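## Task

The north pallet, at the -y end of the track, belongs to route E4. The south pallet, at the +y end, belongs to route K9. Each case has a route-code label, either on top or on the face toward the track. Exactly one case on each pallet carries the other pallet's code. Exchange those two cases so that each ends on its correct pallet, and have every case finish lid up. The table beside the middle of the track may serve as a temporary resting spot. No case may overhang its pallet's edge by more than about a finger's width. A case that falls to the floor may be picked back up, but it too must end lid up. At the end the tools must have released everything and backed away. Anything that stays in place only because the robot holds it does not count.

## Robot and tools

ROBOT. Two UR20-type arms, left_arm and right_arm, each sit on their own carriage on a single track along y at x = 0. left_rail carries left_arm on the +y half and right_rail carries right_arm on the -y half. Each arm's base is at x = 0, y = its carriage's position_m, z = 0.04 m, facing +x. "left" and "right" are just names, not image sides. Each arm ends in a vacuum tool with four cups, 103 mm across each, pointing along the tool's own +z. In tool axes the cups sit at x = -62 and +62 mm. Channel a is the pair at y = -104.5 mm and channel b the pair at y = +104.5 mm. The whole cup footprint is 227 mm (x) by 312 mm (y).

FRAME. One world frame is fixed to the table. The table top is z = 0 and +z is up. +x is the direction the arms face, +y is to their left, and y = 0 is mid-track. The table starts at x = 0.50 and exists only for y between -0.90 and 0.90. Elsewhere the floor is at z = -0.53. The north pallet is toward -y and the south pallet toward +y.

execute_actions({"actions": [...]}) runs actions in sequence. An empty list just returns state and images. Each action may hold "rows", "steps", "until" and device keys.
- rows: 1 to 15 rows. Each row lasts one control step (1/30 s). A row is a single list of 16 numbers in [-1, 1] covering both arms: left dx, dy, dz, rx, ry, rz, suction_a, suction_b, then the same eight for the right arm. dx..rz are an offset, not a pose. They are measured in the cup point's own axes, from the cup point's measured pose when the action began (for a call's first action, the last reported pose). Each row counts from that same start, so rows do not add up. Scale: 1.0 equals 0.6 m or 180 degrees. rx, ry, rz form one rotation vector. The suction values are 1 for on and 0 for off; anything above 0.01 is on, and the setting persists. To leave an arm alone, repeat its previous suction values, because a 0 is an order to switch off.
- steps: 1 to 450, default 15, and at least the number of rows. After the last row each arm keeps heading to that row's target. Per step the command is clipped to 100 mm and 16 degrees from the measured pose. For smooth moves ramp up, for example adding about 0.01 per row (6 mm per step). A long move needs many steps; if it is cut short, send the remainder next.
- until: ends the action early once every condition holds; it does not stop motion. Use {"left_rail": {"position_status": ["!=", "moving"]}} or comparisons like [">=", 0.5] on reported fields. {"all": {"status": "ended"}} means nothing reads moving. {"any": {"status": "ended"}} means some motion that was running has finished.
- Devices: {"left_rail": {"position_m": p, "speed_m_s": v}}. position_m is an absolute spot on the track in metres: left_rail 0.6 to 3, right_rail -3 to -0.6. speed_m_s is the top speed, 0.01 to 1, default 1, and it is kept until changed. {"stop": true} halts a carriage. Carriages accelerate at 2 m/s2. Moving a carriage shifts its arm's tool by the same amount in y, so let it arrive before aiming the tool. Any out-of-range value or unknown name makes the whole call refused.

zoom_image(camera, region): region is [x0, y0, x1, y1] in pixels of that camera's latest image, at most 504 by 504. Cameras are cam_high, cam_low, cam_pallet_north, cam_pallet_south, cam_left_wrist and cam_right_wrist. The two pallet cameras look down on their ends, with +y roughly to the right in the image. Use zooms to read the labels.

read_manual(section) only returns licence texts. finished_scene(scene) ends the current scene for good. Call it only after the swap holds, suction is off and the tools are clear.

RESULTS. Each arm reports end_effector_position (m) and end_effector_quat_wxyz in the world frame, plus velocities. Reported positions may be off, more so at long reach. "Hand target" is where the controller is driving. Joint positions list rail first, then six joints in rad. suction_measured_a/b runs from 0 to 1: near 0 means no seal, and 0.83 or more means an airtight seal. Cardboard leaks, so expect lower values; the reading needs up to about 1.3 s to settle. part_present turns 1 above 0.09 and 0 below 0.07. Wrist force/torque are given in tool axes, with an offset up to about 10 N, and saturate near 200 N. "pose unreachable" means the clearance check altered or blocked the command. Carriage position_status can read moving, done, contact_stop, time_out, stopped, stopped_with_arm or stopped_for_other_arm, and position_answer reads taken or not_taken. After stopped_for_other_arm, move the arms apart, pause, and resend.

HANDLING. To grip, press both cups of a channel fully onto a flat, smooth part of the lid, with no edges or gaps under any rim. A held case rides up to 21 mm closer to the tool. Move loaded cases slowly and keep them centred. To release, lower in small moves until the case touches its support. Then, in one action, switch both channels off and pull straight back. If a cup grabs the table, switch that channel off. When handing over between arms, turn the giver's suction off before the taker's goes on.

AVOID. Outside force reaching 400 N, or joint torque at its load limit, stops the arm for 10 s. Keep the arms and anything they hold from striking or pressing on each other. Do not drop, slam or knock cases off the work area. Keep every case within its pallet edge. The simulation keeps running while you think, with the robot holding its last command.

Each tool is called after "Request:" as name(argument=value, ...), one argument or row to a line, values as JSON.

## Session

Request:
execute_actions(
  actions=[],
)

Request:
zoom_image(
  camera="cam_pallet_north",
  region=[100, 50, 504, 454],
)

Request:
zoom_image(
  camera="cam_pallet_south",
  region=[50, 50, 454, 454],
)

Scene clock: 0.00 s.
left_arm: end_effector_position=(+0.8502, +2.0551, +0.4416) suction_measured_a=0.00 part_present_a=0 suction_measured_b=0.00 part_present_b=0 end_effector_quat_wxyz=(+0.000, +0.000, +1.000, -0.000) end_effector_velocity=(+0.000, -0.000, -0.000) end_effector_angular_velocity=(+0.000, +0.000, -0.000) | right_arm: end_effector_position=(+0.8498, -2.2479, +0.4389) suction_measured_a=0.00 part_present_a=0 suction_measured_b=0.00 part_present_b=0 end_effector_quat_wxyz=(-0.001, -0.000, +1.000, +0.001) end_effector_velocity=(-0.000, +0.000, +0.000) end_effector_angular_velocity=(-0.000, -0.000, +0.000)
Joint positions: left_arm=[ 2.056 -0.24  -1.499  2.091 -2.163 -1.571  1.332] | right_arm=[-2.25  -0.237 -1.497  2.092 -2.164 -1.57   1.333]
Joint velocities: left_arm=[ 0. -0.  0. -0.  0. -0.  0.] | right_arm=[ 0.  0. -0.  0. -0.  0. -0.]
Wrist force (N, on the end effector, along its own x y z axes, offset not removed): no reading
Wrist torque (N m, same axes, about the end effector's origin, offset not removed): no reading
Hand target (left_arm): +0.850, +2.055, +0.442; +0.000, +0.000, +1.000, -0.000
Hand target (right_arm): +0.850, -2.248, +0.439; -0.001, -0.000, +1.000, +0.001
left_rail: position_m=2.056 position_m_goal=2.056 speed_m_s=1.00 position_status=done position_answer=taken refusals=0
right_rail: position_m=-2.250 position_m_goal=-2.250 speed_m_s=1.00 position_status=done position_answer=taken refusals=0

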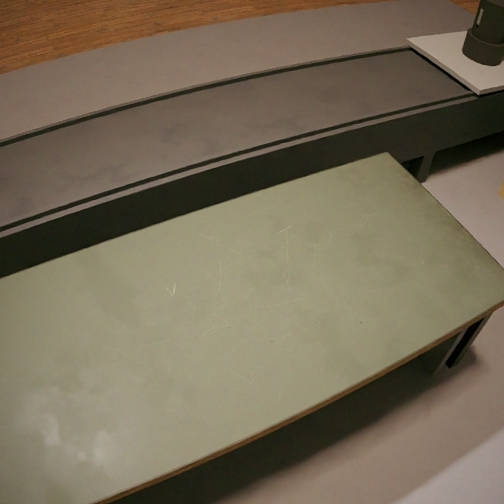

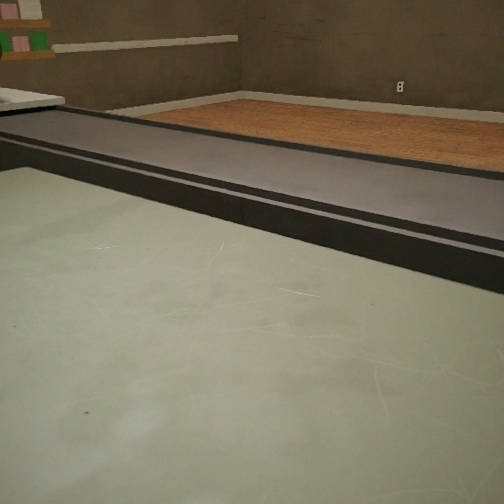

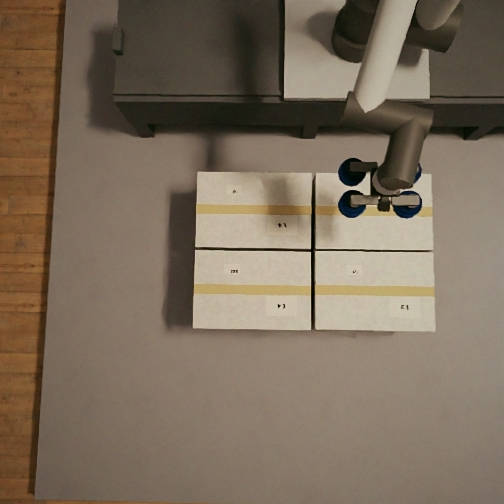

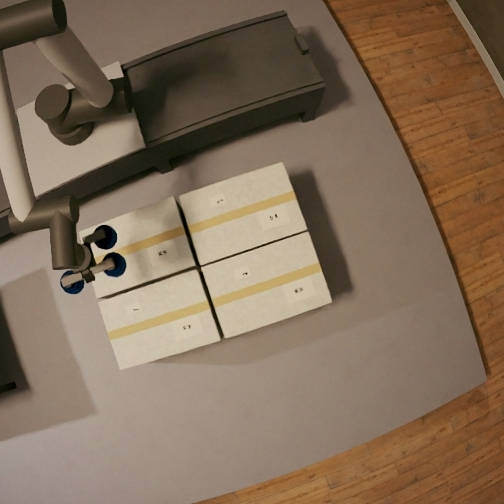

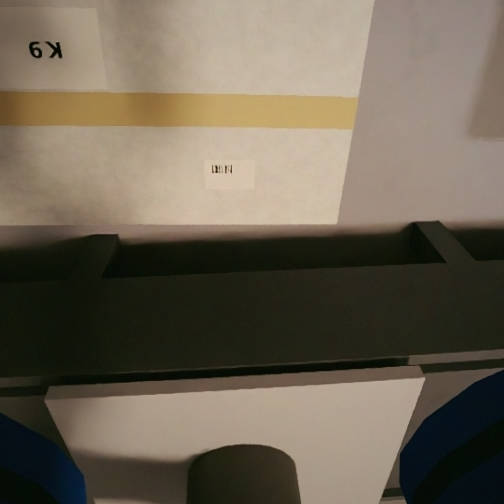

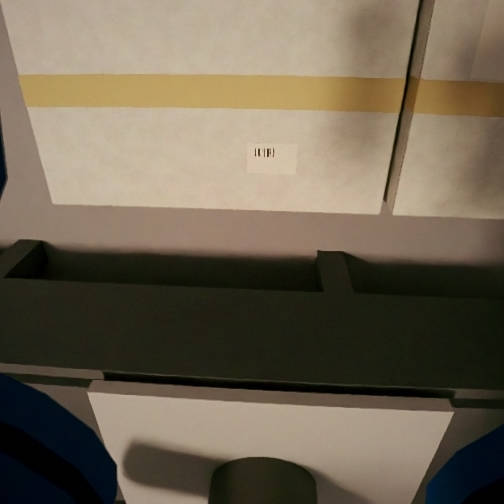

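Region (100, 50, 504, 454) of cam_pallet_north's 504x504 image, scaled by 1.248, with more detail than that image has.

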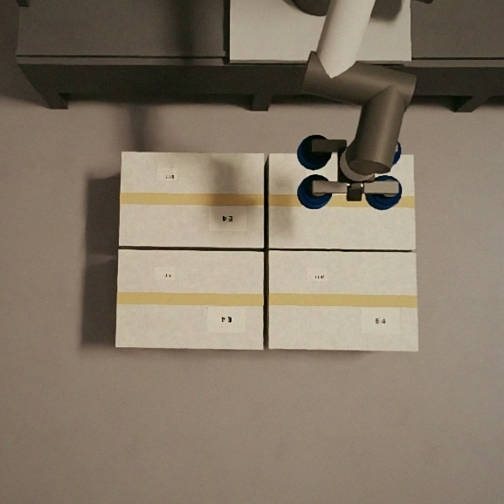

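Region (50, 50, 454, 454) of cam_pallet_south's 504x504 image, scaled by 1.248, with more detail than that image has.

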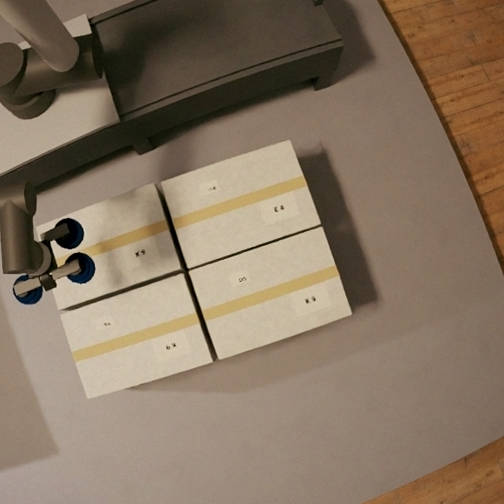

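Request:
execute_actions(
  actions=[
    {"left_rail":{"position_m":2.754},"right_rail":{"position_m":-2.106},"steps":90,"until":{"all":{"status":"ended"}}},
    {"rows":[[0.13,0,0.8,0,0,0,0,0,0.1,0,0.8,0,0,0,0,0]],"steps":90},
  ],
)

Scene clock: 18.90 s.
left_arm: end_effector_position=(+0.7731, +2.7531, -0.0391) suction_measured_a=0.00 part_present_a=0 suction_measured_b=0.00 part_present_b=0 end_effector_quat_wxyz=(+0.000, +0.000, +1.000, -0.000) end_effector_velocity=(-0.000, +0.000, -0.000) end_effector_angular_velocity=(+0.000, +0.000, +0.000) | right_arm: end_effector_position=(+0.7893, -2.1041, -0.0409) suction_measured_a=0.00 part_present_a=0 suction_measured_b=0.00 part_present_b=0 end_effector_quat_wxyz=(-0.001, -0.000, +1.000, +0.001) end_effector_velocity=(-0.000, +0.000, -0.000) end_effector_angular_velocity=(+0.000, +0.000, -0.000)
Joint positions: left_arm=[ 2.754 -0.264 -0.942  2.403 -3.033 -1.571  1.307] | right_arm=[-2.106 -0.256 -0.936  2.378 -3.011 -1.57   1.314]
Joint velocities: left_arm=[0. 0. 0. 0. 0. 0. 0.] | right_arm=[ 0.  0.  0. -0. -0.  0.  0.]
Wrist force (N, on the end effector, along its own x y z axes, offset not removed): left_arm=[0.9 1.4 -1.2] | right_arm=[-5.3 -0.8 -3.2]
Wrist torque (N m, same axes, about the end effector's origin, offset not removed): left_arm=[-0.09 0.23 -0.12] | right_arm=[-0.11 0.74 0.15]
Hand target (left_arm): +0.773, +2.753, -0.039; +0.000, +0.000, +1.000, -0.000
Hand target (right_arm): +0.789, -2.104, -0.041; -0.001, -0.000, +1.000, +0.001
Off the commanded pose (left_arm): 0.001 m, 0 deg.
Off the commanded pose (right_arm): 0.001 m, 0 deg.
left_rail: position_m=2.754 position_m_goal=2.754 speed_m_s=1.00 position_status=done position_answer=taken refusals=0
right_rail: position_m=-2.106 position_m_goal=-2.106 speed_m_s=1.00 position_status=done position_answer=taken refusals=0
camera_calibration (this result's frames):
cam_left_wrist: T_world_to_cam=[[-0.0110084, -0.99712, 0.0750364, 2.75376], [-0.820986, 0.0518519, 0.568589, 0.532059], [-0.570842, -0.0553446, -0.819192, 0.656203], [0, 0, 0, 1]] pos_world=[0.841716, 2.75456, 0.0284022]
cam_right_wrist: T_world_to_cam=[[0.00466602, -0.996773, -0.0801334, -2.10001], [-0.853703, -0.0457001, 0.518751, 0.621512], [-0.520739, 0.0659896, -0.851161, 0.612512], [0, 0, 0, 1]] pos_world=[0.859345, -2.10525, 0.0306547]

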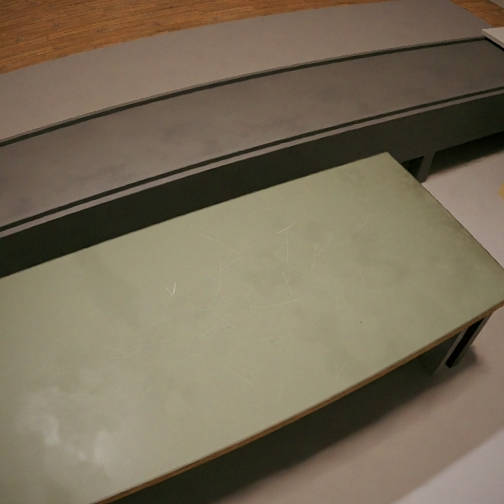

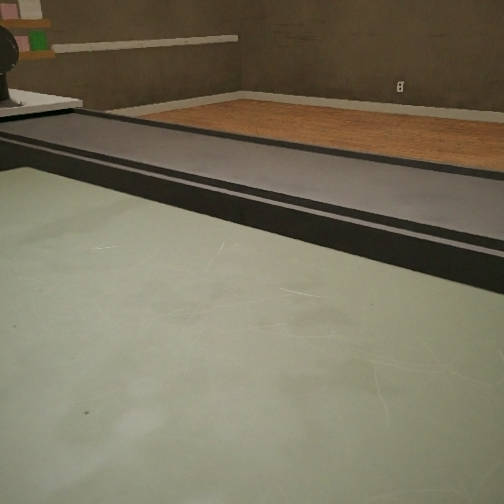

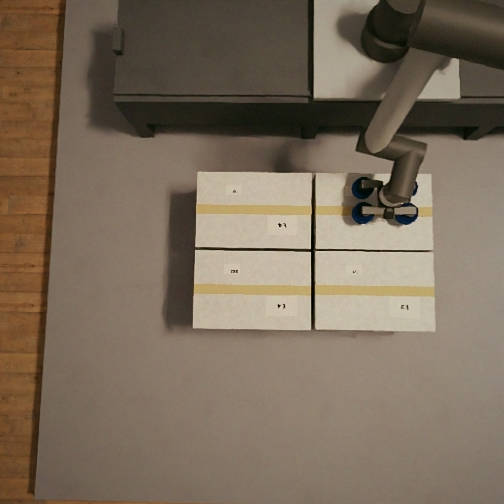

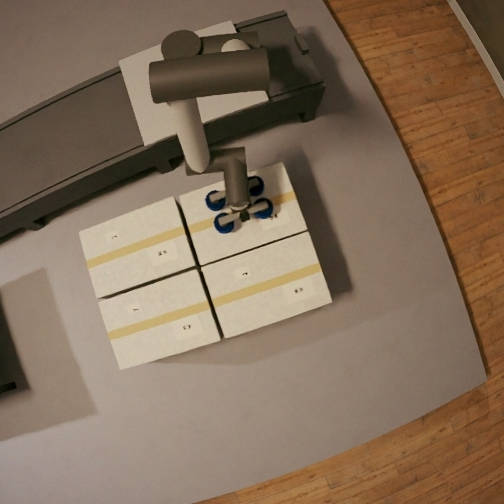

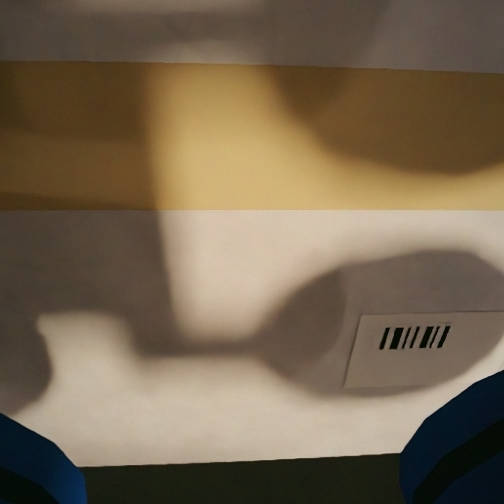

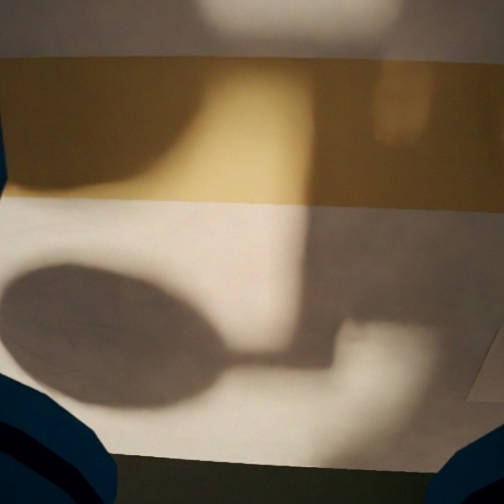

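Request:
execute_actions(
  actions=[
    {"rows":[[0,0,0.12,0,0,0,1,1,0,0,0.12,0,0,0,1,1]],"steps":40},
    {"rows":[[0,0,0.05,0,0,0,1,1,0,0,0.05,0,0,0,1,1]],"steps":50},
  ],
)

Scene clock: 40.07 s.
left_arm: end_effector_position=(+0.7747, +2.7527, -0.1180) suction_measured_a=0.83 part_present_a=1 suction_measured_b=0.83 part_present_b=1 end_effector_quat_wxyz=(+0.003, +0.000, +1.000, -0.001) end_effector_velocity=(-0.000, +0.000, +0.000) end_effector_angular_velocity=(-0.000, +0.000, +0.000) | right_arm: end_effector_position=(+0.7905, -2.1044, -0.1197) suction_measured_a=0.90 part_present_a=1 suction_measured_b=0.90 part_present_b=1 end_effector_quat_wxyz=(+0.001, -0.000, +1.000, +0.000) end_effector_velocity=(-0.000, +0.000, -0.000) end_effector_angular_velocity=(+0.000, +0.000, +0.000)
Joint positions: left_arm=[ 2.754 -0.264 -0.806  2.39  -3.16  -1.571  1.307] | right_arm=[-2.106 -0.256 -0.804  2.366 -3.135 -1.57   1.314]
Joint velocities: left_arm=[ 0.  0. -0.  0.  0. -0. -0.] | right_arm=[ 0. -0.  0. -0.  0. -0. -0.]
Wrist force (N, on the end effector, along its own x y z axes, offset not removed): left_arm=[-1.7 9.0 -63.3] | right_arm=[-4.4 8.2 -72.0]
Wrist torque (N m, same axes, about the end effector's origin, offset not removed): left_arm=[-5.85 18.28 -1.72] | right_arm=[-7.45 18.39 -2.34]
Hand target (left_arm): +0.775, +2.753, -0.118; +0.003, +0.000, +1.000, -0.001
Hand target (right_arm): +0.791, -2.104, -0.120; +0.001, -0.000, +1.000, +0.000
Off the commanded pose (left_arm): 0.023 m, 0 deg.
Off the commanded pose (right_arm): 0.023 m, 0 deg.
FORCE FAULT: contact force on the left arm reached its limit, and that arm stopped for 10 seconds. FORCE FAULT: contact force on the right arm reached its limit, and that arm stopped for 10 seconds. On each arm, the contact can be on any part of the arm, not only on its tool. Those arms' remaining commands of this call were not run. Those arms hold still and accept commands again. Move each arm away from its contact; if what an arm grips holds it there, let go first. An arm that pushes or pulls that hard again can be faulted again.
left_rail: position_m=2.754 position_m_goal=2.754 speed_m_s=1.00 position_status=done position_answer=taken refusals=0
right_rail: position_m=-2.106 position_m_goal=-2.106 speed_m_s=1.00 position_status=done position_answer=taken refusals=0
camera_calibration (this result's frames):
cam_left_wrist: T_world_to_cam=[[-0.0113548, -0.997057, 0.0758209, 2.75949], [-0.823469, 0.0523388, 0.564942, 0.578429], [-0.567248, -0.0560213, -0.821639, 0.591295], [0, 0, 0, 1]] pos_world=[0.843063, 2.75421, -0.0501744]
cam_right_wrist: T_world_to_cam=[[0.00499164, -0.996849, -0.0791664, -2.10692], [-0.855981, -0.0451882, 0.515029, 0.665876], [-0.516984, 0.0651941, -0.853509, 0.541197], [0, 0, 0, 1]] pos_world=[0.860284, -2.10547, -0.0478265]

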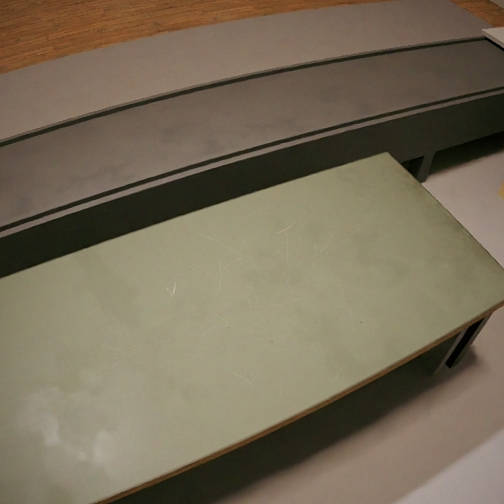

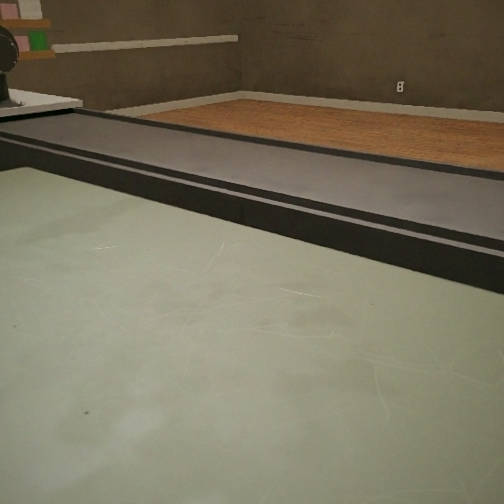

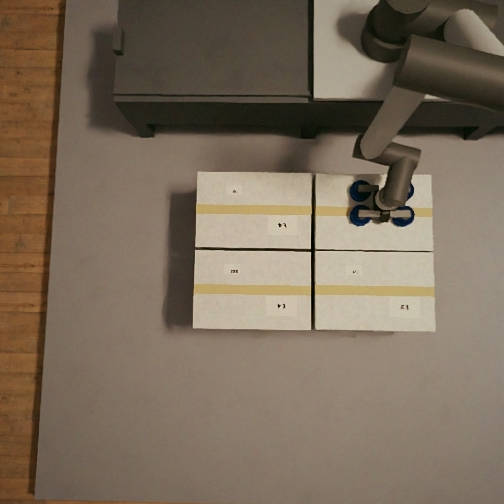

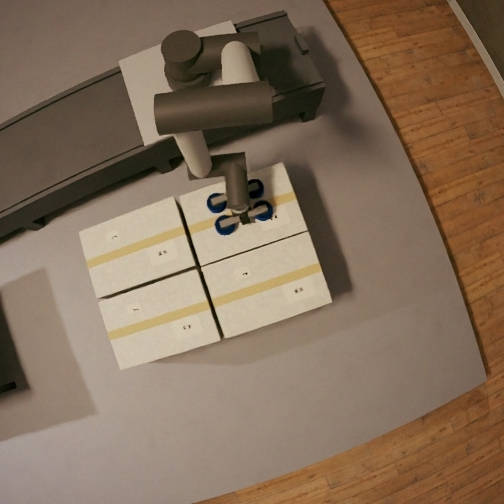

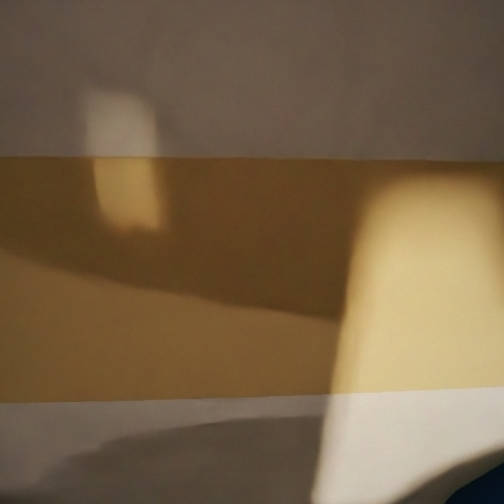

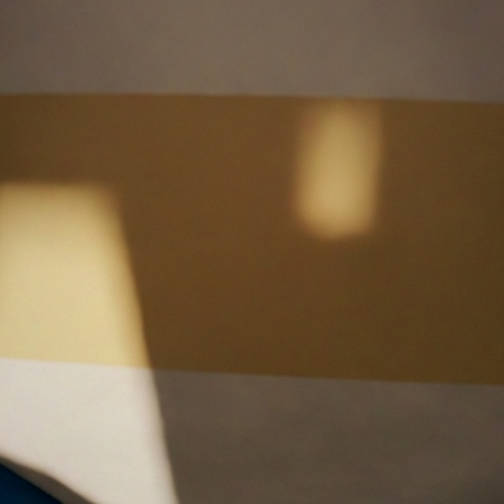

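Request:
execute_actions(
  actions=[
    {"rows":[[0,0,-0.03,0,0,0,1,1,0,0,-0.03,0,0,0,1,1],[0,0,-0.08,0,0,0,1,1,0,0,-0.08,0,0,0,1,1],[0,0,-0.16,0,0,0,1,1,0,0,-0.16,0,0,0,1,1]],"steps":30},
    {"rows":[[0,0,-0.75,0,0,0,1,1,0,0,-1,0,0,0,1,1]],"steps":120},
    {"left_rail":{"position_m":0.6,"speed_m_s":0.7},"right_rail":{"position_m":-1.6,"speed_m_s":0.7},"steps":200,"until":{"all":{"status":"ended"}}},
    {"rows":[[0,-0.5,0,0,0,0,1,1,0,0,0,0,0,0,1,1]],"steps":60},
    {"rows":[[0,-1,0,0,0,0,1,1,0,0,0,0,0,0,1,1]],"steps":120},
  ],
)

Scene clock: 65.33 s.
left_arm: end_effector_position=(+0.7703, -0.3006, +0.4297) suction_measured_a=0.83 part_present_a=1 suction_measured_b=0.83 part_present_b=1 end_effector_quat_wxyz=(+0.002, +0.000, +1.000, -0.001) end_effector_velocity=(+0.000, -0.000, +0.000) end_effector_angular_velocity=(-0.000, -0.000, +0.000) | right_arm: end_effector_position=(+0.7882, -1.5979, +0.5760) suction_measured_a=0.90 part_present_a=1 suction_measured_b=0.90 part_present_b=1 end_effector_quat_wxyz=(+0.001, -0.000, +1.000, +0.000) end_effector_velocity=(+0.000, -0.000, -0.000) end_effector_angular_velocity=(+0.000, +0.000, +0.000)
Joint positions: left_arm=[ 0.6   -1.034 -1.136  1.622 -2.061 -1.568  0.537] | right_arm=[-1.6   -0.256 -1.657  2.038 -1.954 -1.57   1.314]
Joint velocities: left_arm=[ 0.  0.  0. -0. -0. -0. -0.] | right_arm=[ 0. -0.  0. -0. -0.  0. -0.]
Wrist force (N, on the end effector, along its own x y z axes, offset not removed): left_arm=[3.9 3.9 57.0] | right_arm=[-2.2 1.4 18.8]
Wrist torque (N m, same axes, about the end effector's origin, offset not removed): left_arm=[-7.99 2.78 -0.15] | right_arm=[-10.82 5.14 0.26]
Hand target (left_arm): +0.770, -0.301, +0.430; +0.002, +0.000, +1.000, -0.001
Hand target (right_arm): +0.788, -1.598, +0.576; +0.001, -0.000, +1.000, +0.000
Off the commanded pose (left_arm): 0.001 m, 0 deg.
Off the commanded pose (right_arm): 0.000 m, 0 deg.
left_rail: position_m=0.600 position_m_goal=0.600 speed_m_s=0.70 position_status=done position_answer=taken refusals=0
right_rail: position_m=-1.600 position_m_goal=-1.600 speed_m_s=0.70 position_status=done position_answer=taken refusals=0
camera_calibration (this result's frames):
cam_left_wrist: T_world_to_cam=[[-0.0113892, -0.997048, 0.0759357, -0.326463], [-0.823143, 0.0524643, 0.565405, 0.424811], [-0.567719, -0.0560665, -0.821311, 0.867951], [0, 0, 0, 1]] pos_world=[0.838715, -0.299124, 0.497458]
cam_right_wrist: T_world_to_cam=[[0.00501757, -0.996848, -0.0791768, -1.54688], [-0.855977, -0.0452161, 0.515033, 0.328379], [-0.51699, 0.0651893, -0.853506, 1.10079], [0, 0, 0, 1]] pos_world=[0.857942, -1.59891, 0.647927]

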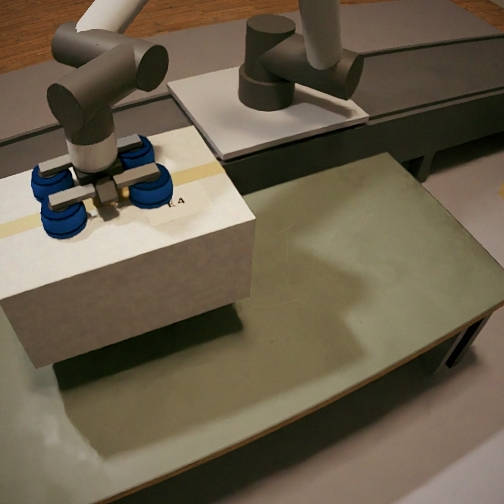

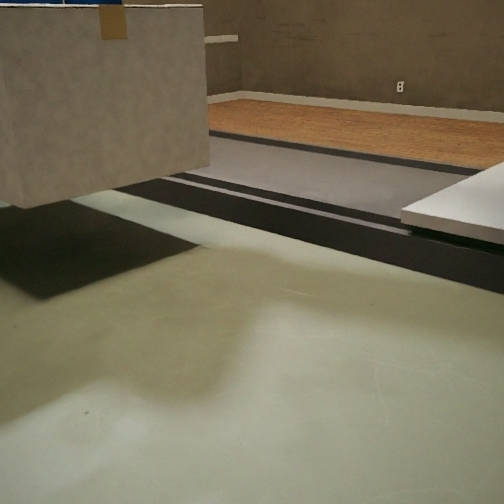

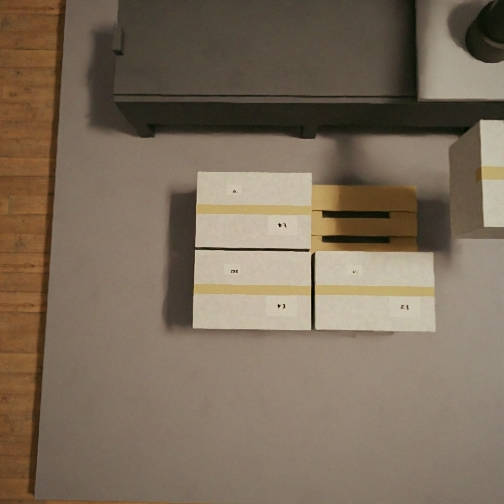

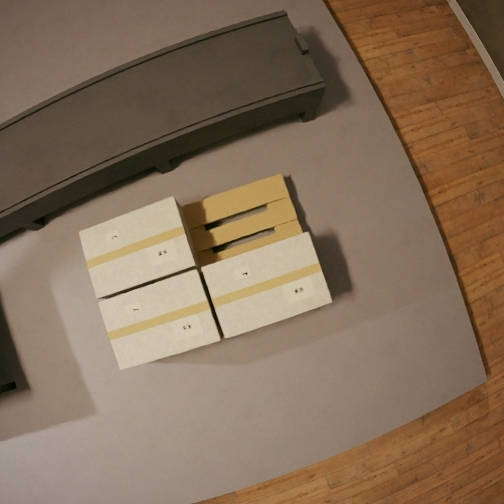

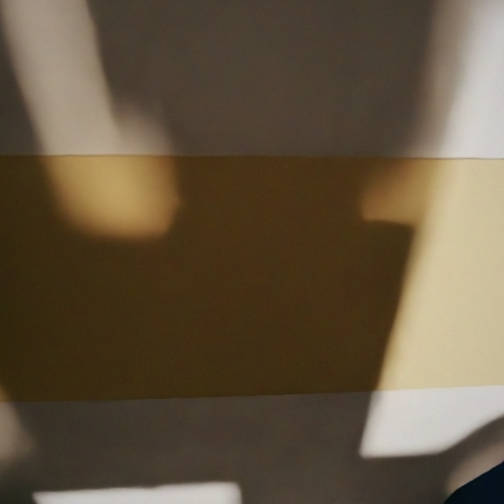

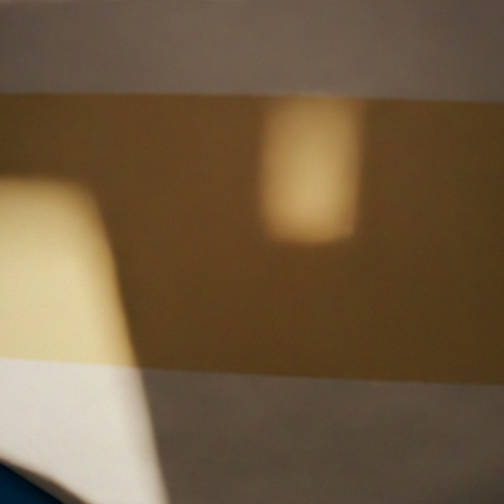

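Request:
execute_actions(
  actions=[
    {"rows":[[0,-0.16,0,0,0,0,1,1,0,0,0,0,0,0,1,1]],"steps":40},
    {"rows":[[0,0,0.2,0,0,0,1,1,0,0,0,0,0,0,1,1]],"steps":50},
  ],
)

Scene clock: 77.63 s.
left_arm: end_effector_position=(+0.7708, -0.3970, +0.3098) suction_measured_a=0.83 part_present_a=1 suction_measured_b=0.83 part_present_b=1 end_effector_quat_wxyz=(+0.002, +0.000, +1.000, -0.001) end_effector_velocity=(+0.000, +0.000, -0.000) end_effector_angular_velocity=(+0.000, +0.000, +0.000) | right_arm: end_effector_position=(+0.7882, -1.5979, +0.5760) suction_measured_a=0.90 part_present_a=1 suction_measured_b=0.90 part_present_b=1 end_effector_quat_wxyz=(+0.001, -0.000, +1.000, +0.000) end_effector_velocity=(-0.000, -0.000, -0.000) end_effector_angular_velocity=(-0.000, +0.000, -0.000)
Joint positions: left_arm=[ 0.6   -1.074 -0.989  1.568 -2.153 -1.568  0.498] | right_arm=[-1.6   -0.256 -1.657  2.038 -1.954 -1.57   1.314]
Joint velocities: left_arm=[ 0.  0.  0.  0. -0.  0.  0.] | right_arm=[ 0. -0.  0.  0. -0. -0.  0.]
Wrist force (N, on the end effector, along its own x y z axes, offset not removed): left_arm=[3.6 0.2 55.9] | right_arm=[-2.8 1.2 17.0]
Wrist torque (N m, same axes, about the end effector's origin, offset not removed): left_arm=[-8.39 2.89 -0.10] | right_arm=[-10.84 5.37 0.27]
Hand target (left_arm): +0.771, -0.397, +0.310; +0.002, +0.000, +1.000, -0.001
Hand target (right_arm): +0.788, -1.598, +0.576; +0.001, -0.000, +1.000, +0.000
Off the commanded pose (left_arm): 0.000 m, 0 deg.
Off the commanded pose (right_arm): 0.000 m, 0 deg.
left_rail: position_m=0.600 position_m_goal=0.600 speed_m_s=0.70 position_status=done position_answer=taken refusals=0
right_rail: position_m=-1.600 position_m_goal=-1.600 speed_m_s=0.70 position_status=done position_answer=taken refusals=0
camera_calibration (this result's frames):
cam_left_wrist: T_world_to_cam=[[-0.0113853, -0.997048, 0.0759338, -0.413401], [-0.823139, 0.0524604, 0.565412, 0.498082], [-0.567726, -0.0560666, -0.821306, 0.764392], [0, 0, 0, 1]] pos_world=[0.839249, -0.395453, 0.377569]
cam_right_wrist: T_world_to_cam=[[0.00501763, -0.996848, -0.0791768, -1.54688], [-0.855977, -0.0452162, 0.515033, 0.328379], [-0.51699, 0.0651893, -0.853506, 1.10079], [0, 0, 0, 1]] pos_world=[0.857942, -1.59891, 0.647927]

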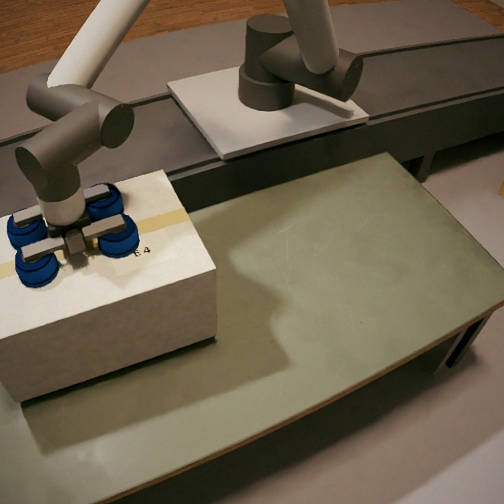

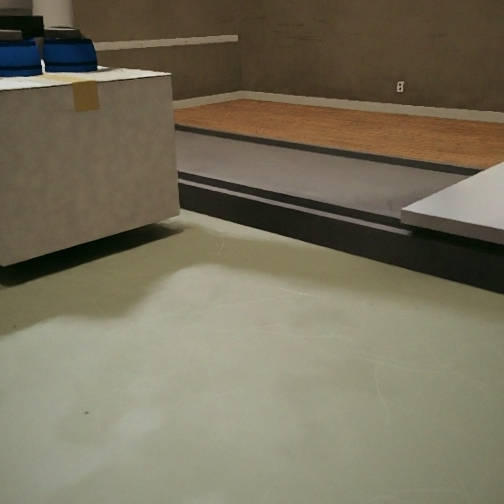

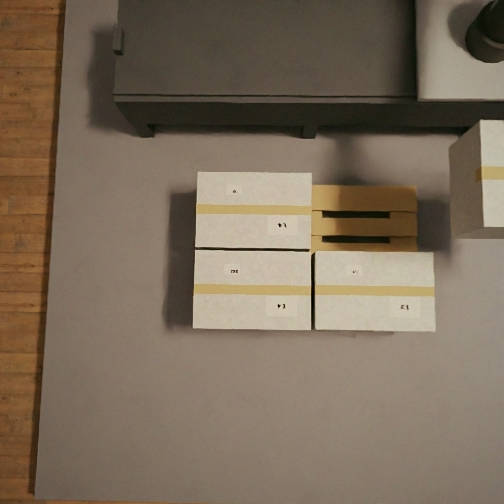

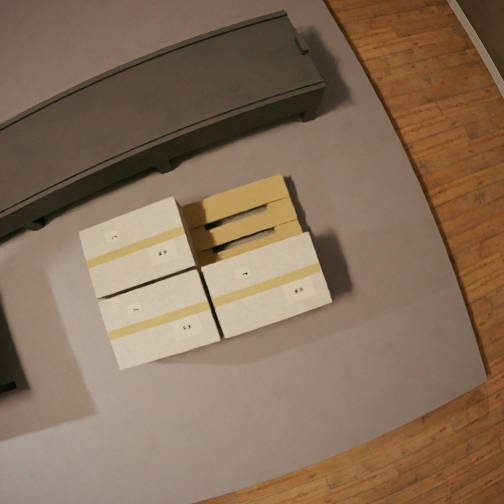

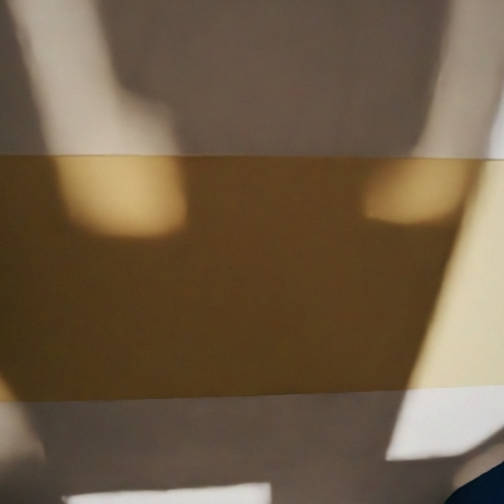

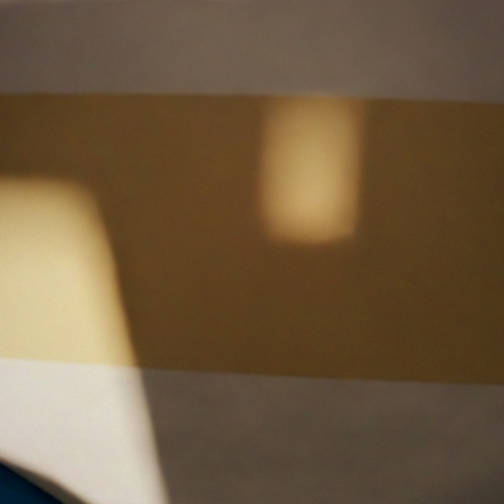

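Request:
execute_actions(
  actions=[
    {"rows":[[0,0,0.047,0,0,0,1,1,0,0,0,0,0,0,1,1]],"steps":25},
    {"rows":[[0,0,-0.5,0,0,0,0,0,0,0,-0.15,0,0,0,1,1]],"steps":50},
    {"rows":[[0,1,0,0,0,0,0,0,0,0,0,0,0,0,1,1]],"steps":60},
    {"left_rail":{"position_m":2.2},"steps":150,"until":{"all":{"status":"ended"}}},
    {"right_rail":{"position_m":-0.65},"steps":150,"until":{"all":{"status":"ended"}}},
    {"rows":[[0,0,0,0,0,0,0,0,0,0.5,0,0,0,0,1,1]],"steps":60},
    {"rows":[[0,0,0,0,0,0,0,0,0,1,0,0,0,0,1,1]],"steps":110},
    {"rows":[[0,0,0,0,0,0,0,0,0,0.17,0,0,0,0,1,1]],"steps":40},
    {"rows":[[0,0,0,0,0,0,0,0,0,0,0.58,0,0,0,1,1]],"steps":100},
  ],
)

Scene clock: 103.83 s.
left_arm: end_effector_position=(+0.7700, +1.8037, +0.5809) suction_measured_a=0.00 part_present_a=0 suction_measured_b=0.00 part_present_b=0 end_effector_quat_wxyz=(+0.002, +0.000, +1.000, -0.001) end_effector_velocity=(+0.000, -0.000, -0.000) end_effector_angular_velocity=(+0.000, +0.000, -0.000) | right_arm: end_effector_position=(+0.7871, +0.3535, +0.3167) suction_measured_a=0.90 part_present_a=1 suction_measured_b=0.90 part_present_b=1 end_effector_quat_wxyz=(+0.001, -0.001, +1.000, -0.001) end_effector_velocity=(-0.000, +0.000, -0.000) end_effector_angular_velocity=(-0.000, +0.000, -0.000)
Joint positions: left_arm=[ 2.2   -0.71  -1.565  1.945 -1.955 -1.569  0.861] | right_arm=[-0.65   0.748 -0.977  1.536 -2.13  -1.573  2.318]
Joint velocities: left_arm=[ 0. -0.  0. -0.  0. -0. -0.] | right_arm=[ 0.  0.  0. -0. -0. -0.  0.]
Wrist force (N, on the end effector, along its own x y z axes, offset not removed): left_arm=[3.2 2.1 -0.4] | right_arm=[-1.7 2.0 17.7]
Wrist torque (N m, same axes, about the end effector's origin, offset not removed): left_arm=[-0.05 -0.05 -0.05] | right_arm=[-10.50 5.31 0.28]
Hand target (left_arm): +0.770, +1.804, +0.581; +0.002, +0.000, +1.000, -0.001
Hand target (right_arm): +0.787, +0.354, +0.317; +0.001, -0.001, +1.000, -0.001
Off the commanded pose (left_arm): 0.000 m, 0 deg.
Off the commanded pose (right_arm): 0.001 m, 0 deg.
left_rail: position_m=2.200 position_m_goal=2.200 speed_m_s=0.70 position_status=done position_answer=taken refusals=0
right_rail: position_m=-0.650 position_m_goal=-0.650 speed_m_s=0.70 position_status=done position_answer=taken refusals=0
camera_calibration (this result's frames):
cam_left_wrist: T_world_to_cam=[[-0.0114247, -0.997054, 0.0758453, 1.76026], [-0.823321, 0.0524247, 0.56515, 0.22899], [-0.567462, -0.0559884, -0.821494, 1.10973], [0, 0, 0, 1]] pos_world=[0.838373, 1.80521, 0.648716]
cam_right_wrist: T_world_to_cam=[[0.00514157, -0.997018, -0.0769921, 0.377053], [-0.855731, -0.0442232, 0.515527, 0.548529], [-0.517395, 0.0632339, -0.853407, 0.752595], [0, 0, 0, 1]] pos_world=[0.856843, 0.352597, 0.388519]

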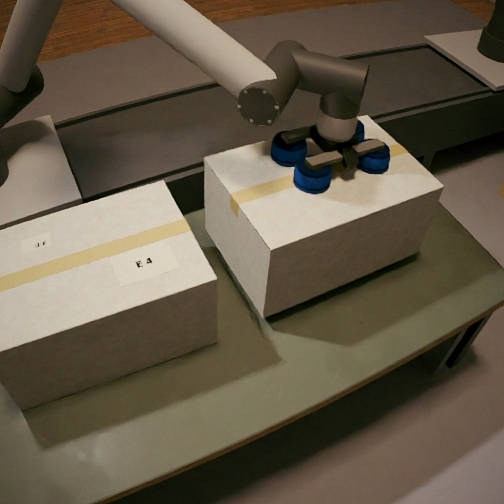

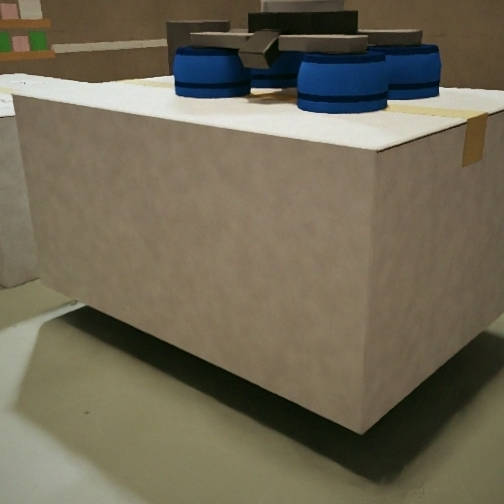

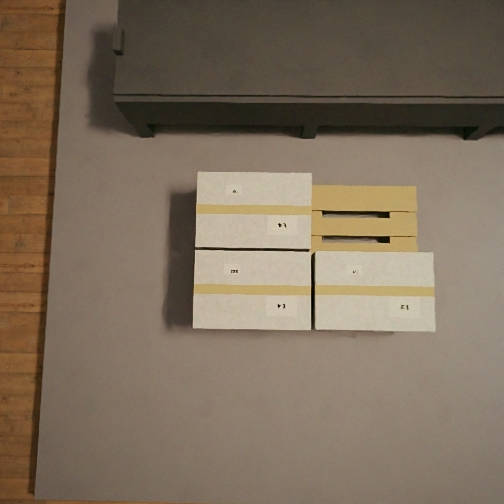

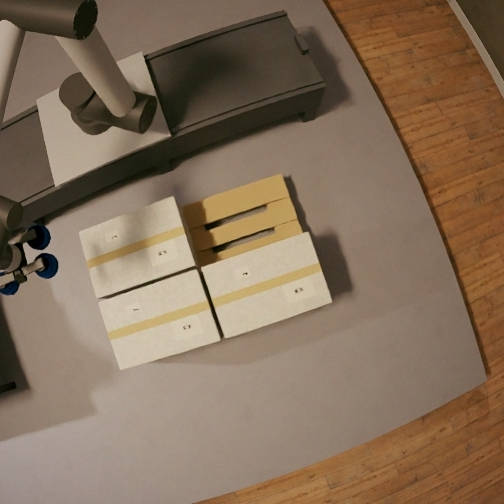

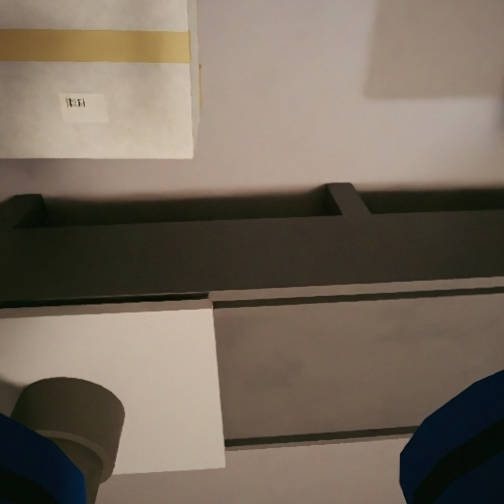

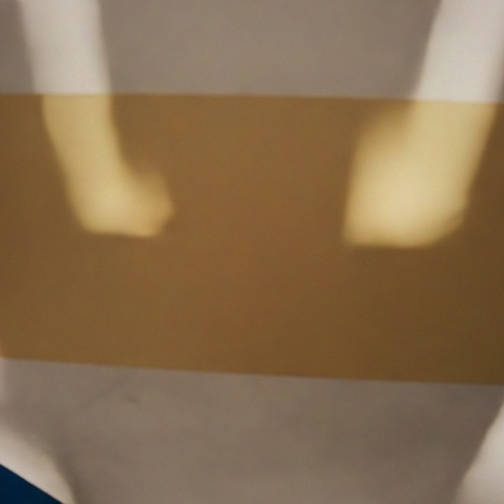

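Request:
execute_actions(
  actions=[
    {"rows":[[0,0,0,0,0,0,0,0,0,0,0.05,0,0,0,1,1]],"steps":25},
    {"rows":[[0,0,0,0,0,0,0,0,0,0,-0.2,0,0,0,0,0]],"steps":35},
    {"rows":[[0,0,0,0,0,0,0,0,0,-1,0,0,0,0,0,0]],"steps":70},
    {"rows":[[0,0,0,0,0,0,0,0,0,-0.335,0,0,0,0,0,0]],"steps":40},
    {"rows":[[0,0,0,0,0,0,0,0,0,0,0.197,0,0,0,1,1]],"steps":70},
    {"rows":[[0,0,0,0,0,0,0,0,0,0,-0.05,0,0,0,1,1],[0,0,0,0,0,0,0,0,0,0,-0.12,0,0,0,1,1],[0,0,0,0,0,0,0,0,0,0,-0.3,0,0,0,1,1]],"steps":50},
    {"right_rail":{"position_m":-2.388},"left_rail":{"position_m":0.9},"steps":200,"until":{"all":{"status":"ended"}}},
  ],
)

Scene clock: 126.13 s.
left_arm: end_effector_position=(+0.7700, +0.5035, +0.5809) suction_measured_a=0.00 part_present_a=0 suction_measured_b=0.00 part_present_b=0 end_effector_quat_wxyz=(+0.002, +0.000, +1.000, -0.001) end_effector_velocity=(+0.000, +0.000, +0.000) end_effector_angular_velocity=(-0.000, -0.000, +0.000) | right_arm: end_effector_position=(+0.7881, -2.1851, +0.4696) suction_measured_a=0.90 part_present_a=1 suction_measured_b=0.90 part_present_b=1 end_effector_quat_wxyz=(+0.001, -0.001, +1.000, +0.000) end_effector_velocity=(-0.000, +0.005, +0.000) end_effector_angular_velocity=(+0.014, +0.000, +0.001)
Joint positions: left_arm=[ 0.9   -0.71  -1.565  1.945 -1.955 -1.569  0.861] | right_arm=[-2.388  0.003 -1.562  2.112 -2.123 -1.571  1.572]
Joint velocities: left_arm=[ 0.  0. -0.  0. -0. -0. -0.] | right_arm=[ 0.     0.001 -0.     0.    -0.     0.014 -0.   ]
Wrist force (N, on the end effector, along its own x y z axes, offset not removed): left_arm=[2.5 0.0 0.5] | right_arm=[-1.2 -12.6 55.4]
Wrist torque (N m, same axes, about the end effector's origin, offset not removed): left_arm=[-0.28 -0.13 -0.04] | right_arm=[2.61 0.86 0.29]
Hand target (left_arm): +0.770, +0.504, +0.581; +0.002, +0.000, +1.000, -0.001
Hand target (right_arm): +0.788, -2.185, +0.470; +0.001, -0.001, +1.000, +0.000
Off the commanded pose (left_arm): 0.000 m, 0 deg.
Off the commanded pose (right_arm): 0.000 m, 0 deg.
left_rail: position_m=0.900 position_m_goal=0.900 speed_m_s=0.70 position_status=done position_answer=taken refusals=0
right_rail: position_m=-2.388 position_m_goal=-2.388 speed_m_s=0.70 position_status=done position_answer=taken refusals=0
camera_calibration (this result's frames):
cam_left_wrist: T_world_to_cam=[[-0.0114787, -0.997052, 0.0758615, 0.463897], [-0.823305, 0.0524796, 0.565168, 0.297087], [-0.567483, -0.0559698, -0.821481, 1.03691], [0, 0, 0, 1]] pos_world=[0.838349, 0.504975, 0.648709]
cam_right_wrist: T_world_to_cam=[[0.00513997, -0.99688, -0.0787665, -2.14108], [-0.855769, -0.0451345, 0.515385, 0.356375], [-0.517332, 0.0647569, -0.853331, 1.04745], [0, 0, 0, 1]] pos_world=[0.857857, -2.18614, 0.541502]

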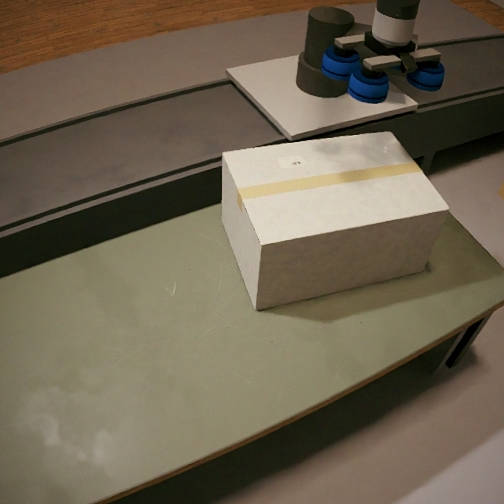

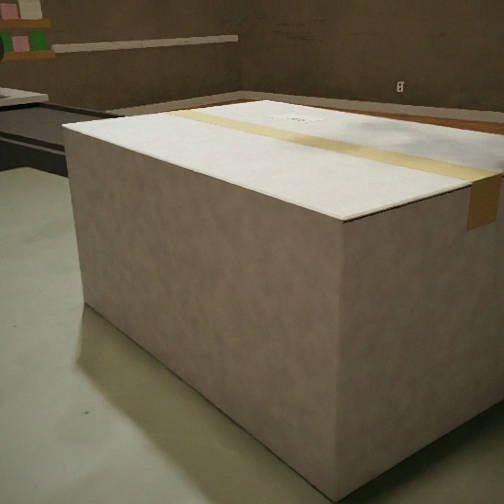

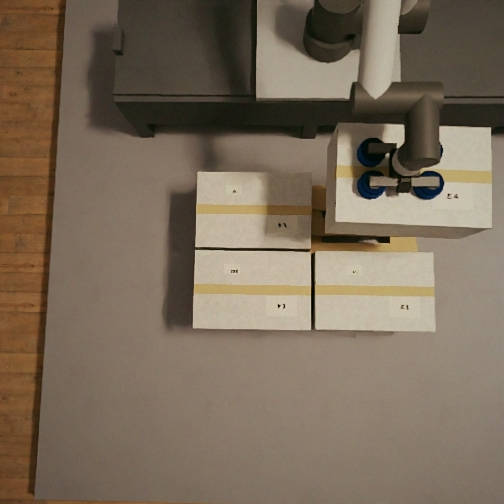

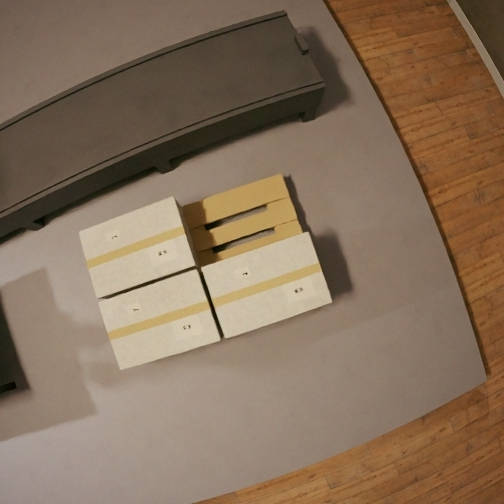

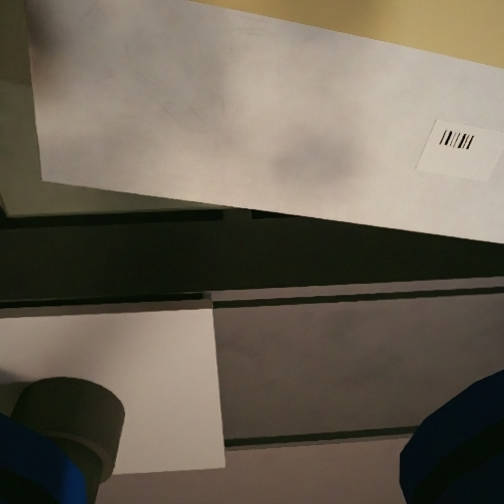

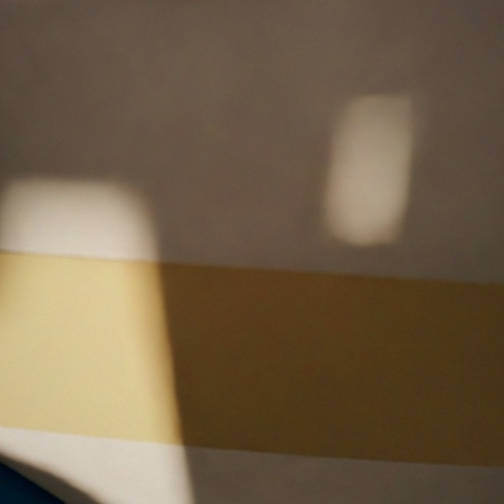

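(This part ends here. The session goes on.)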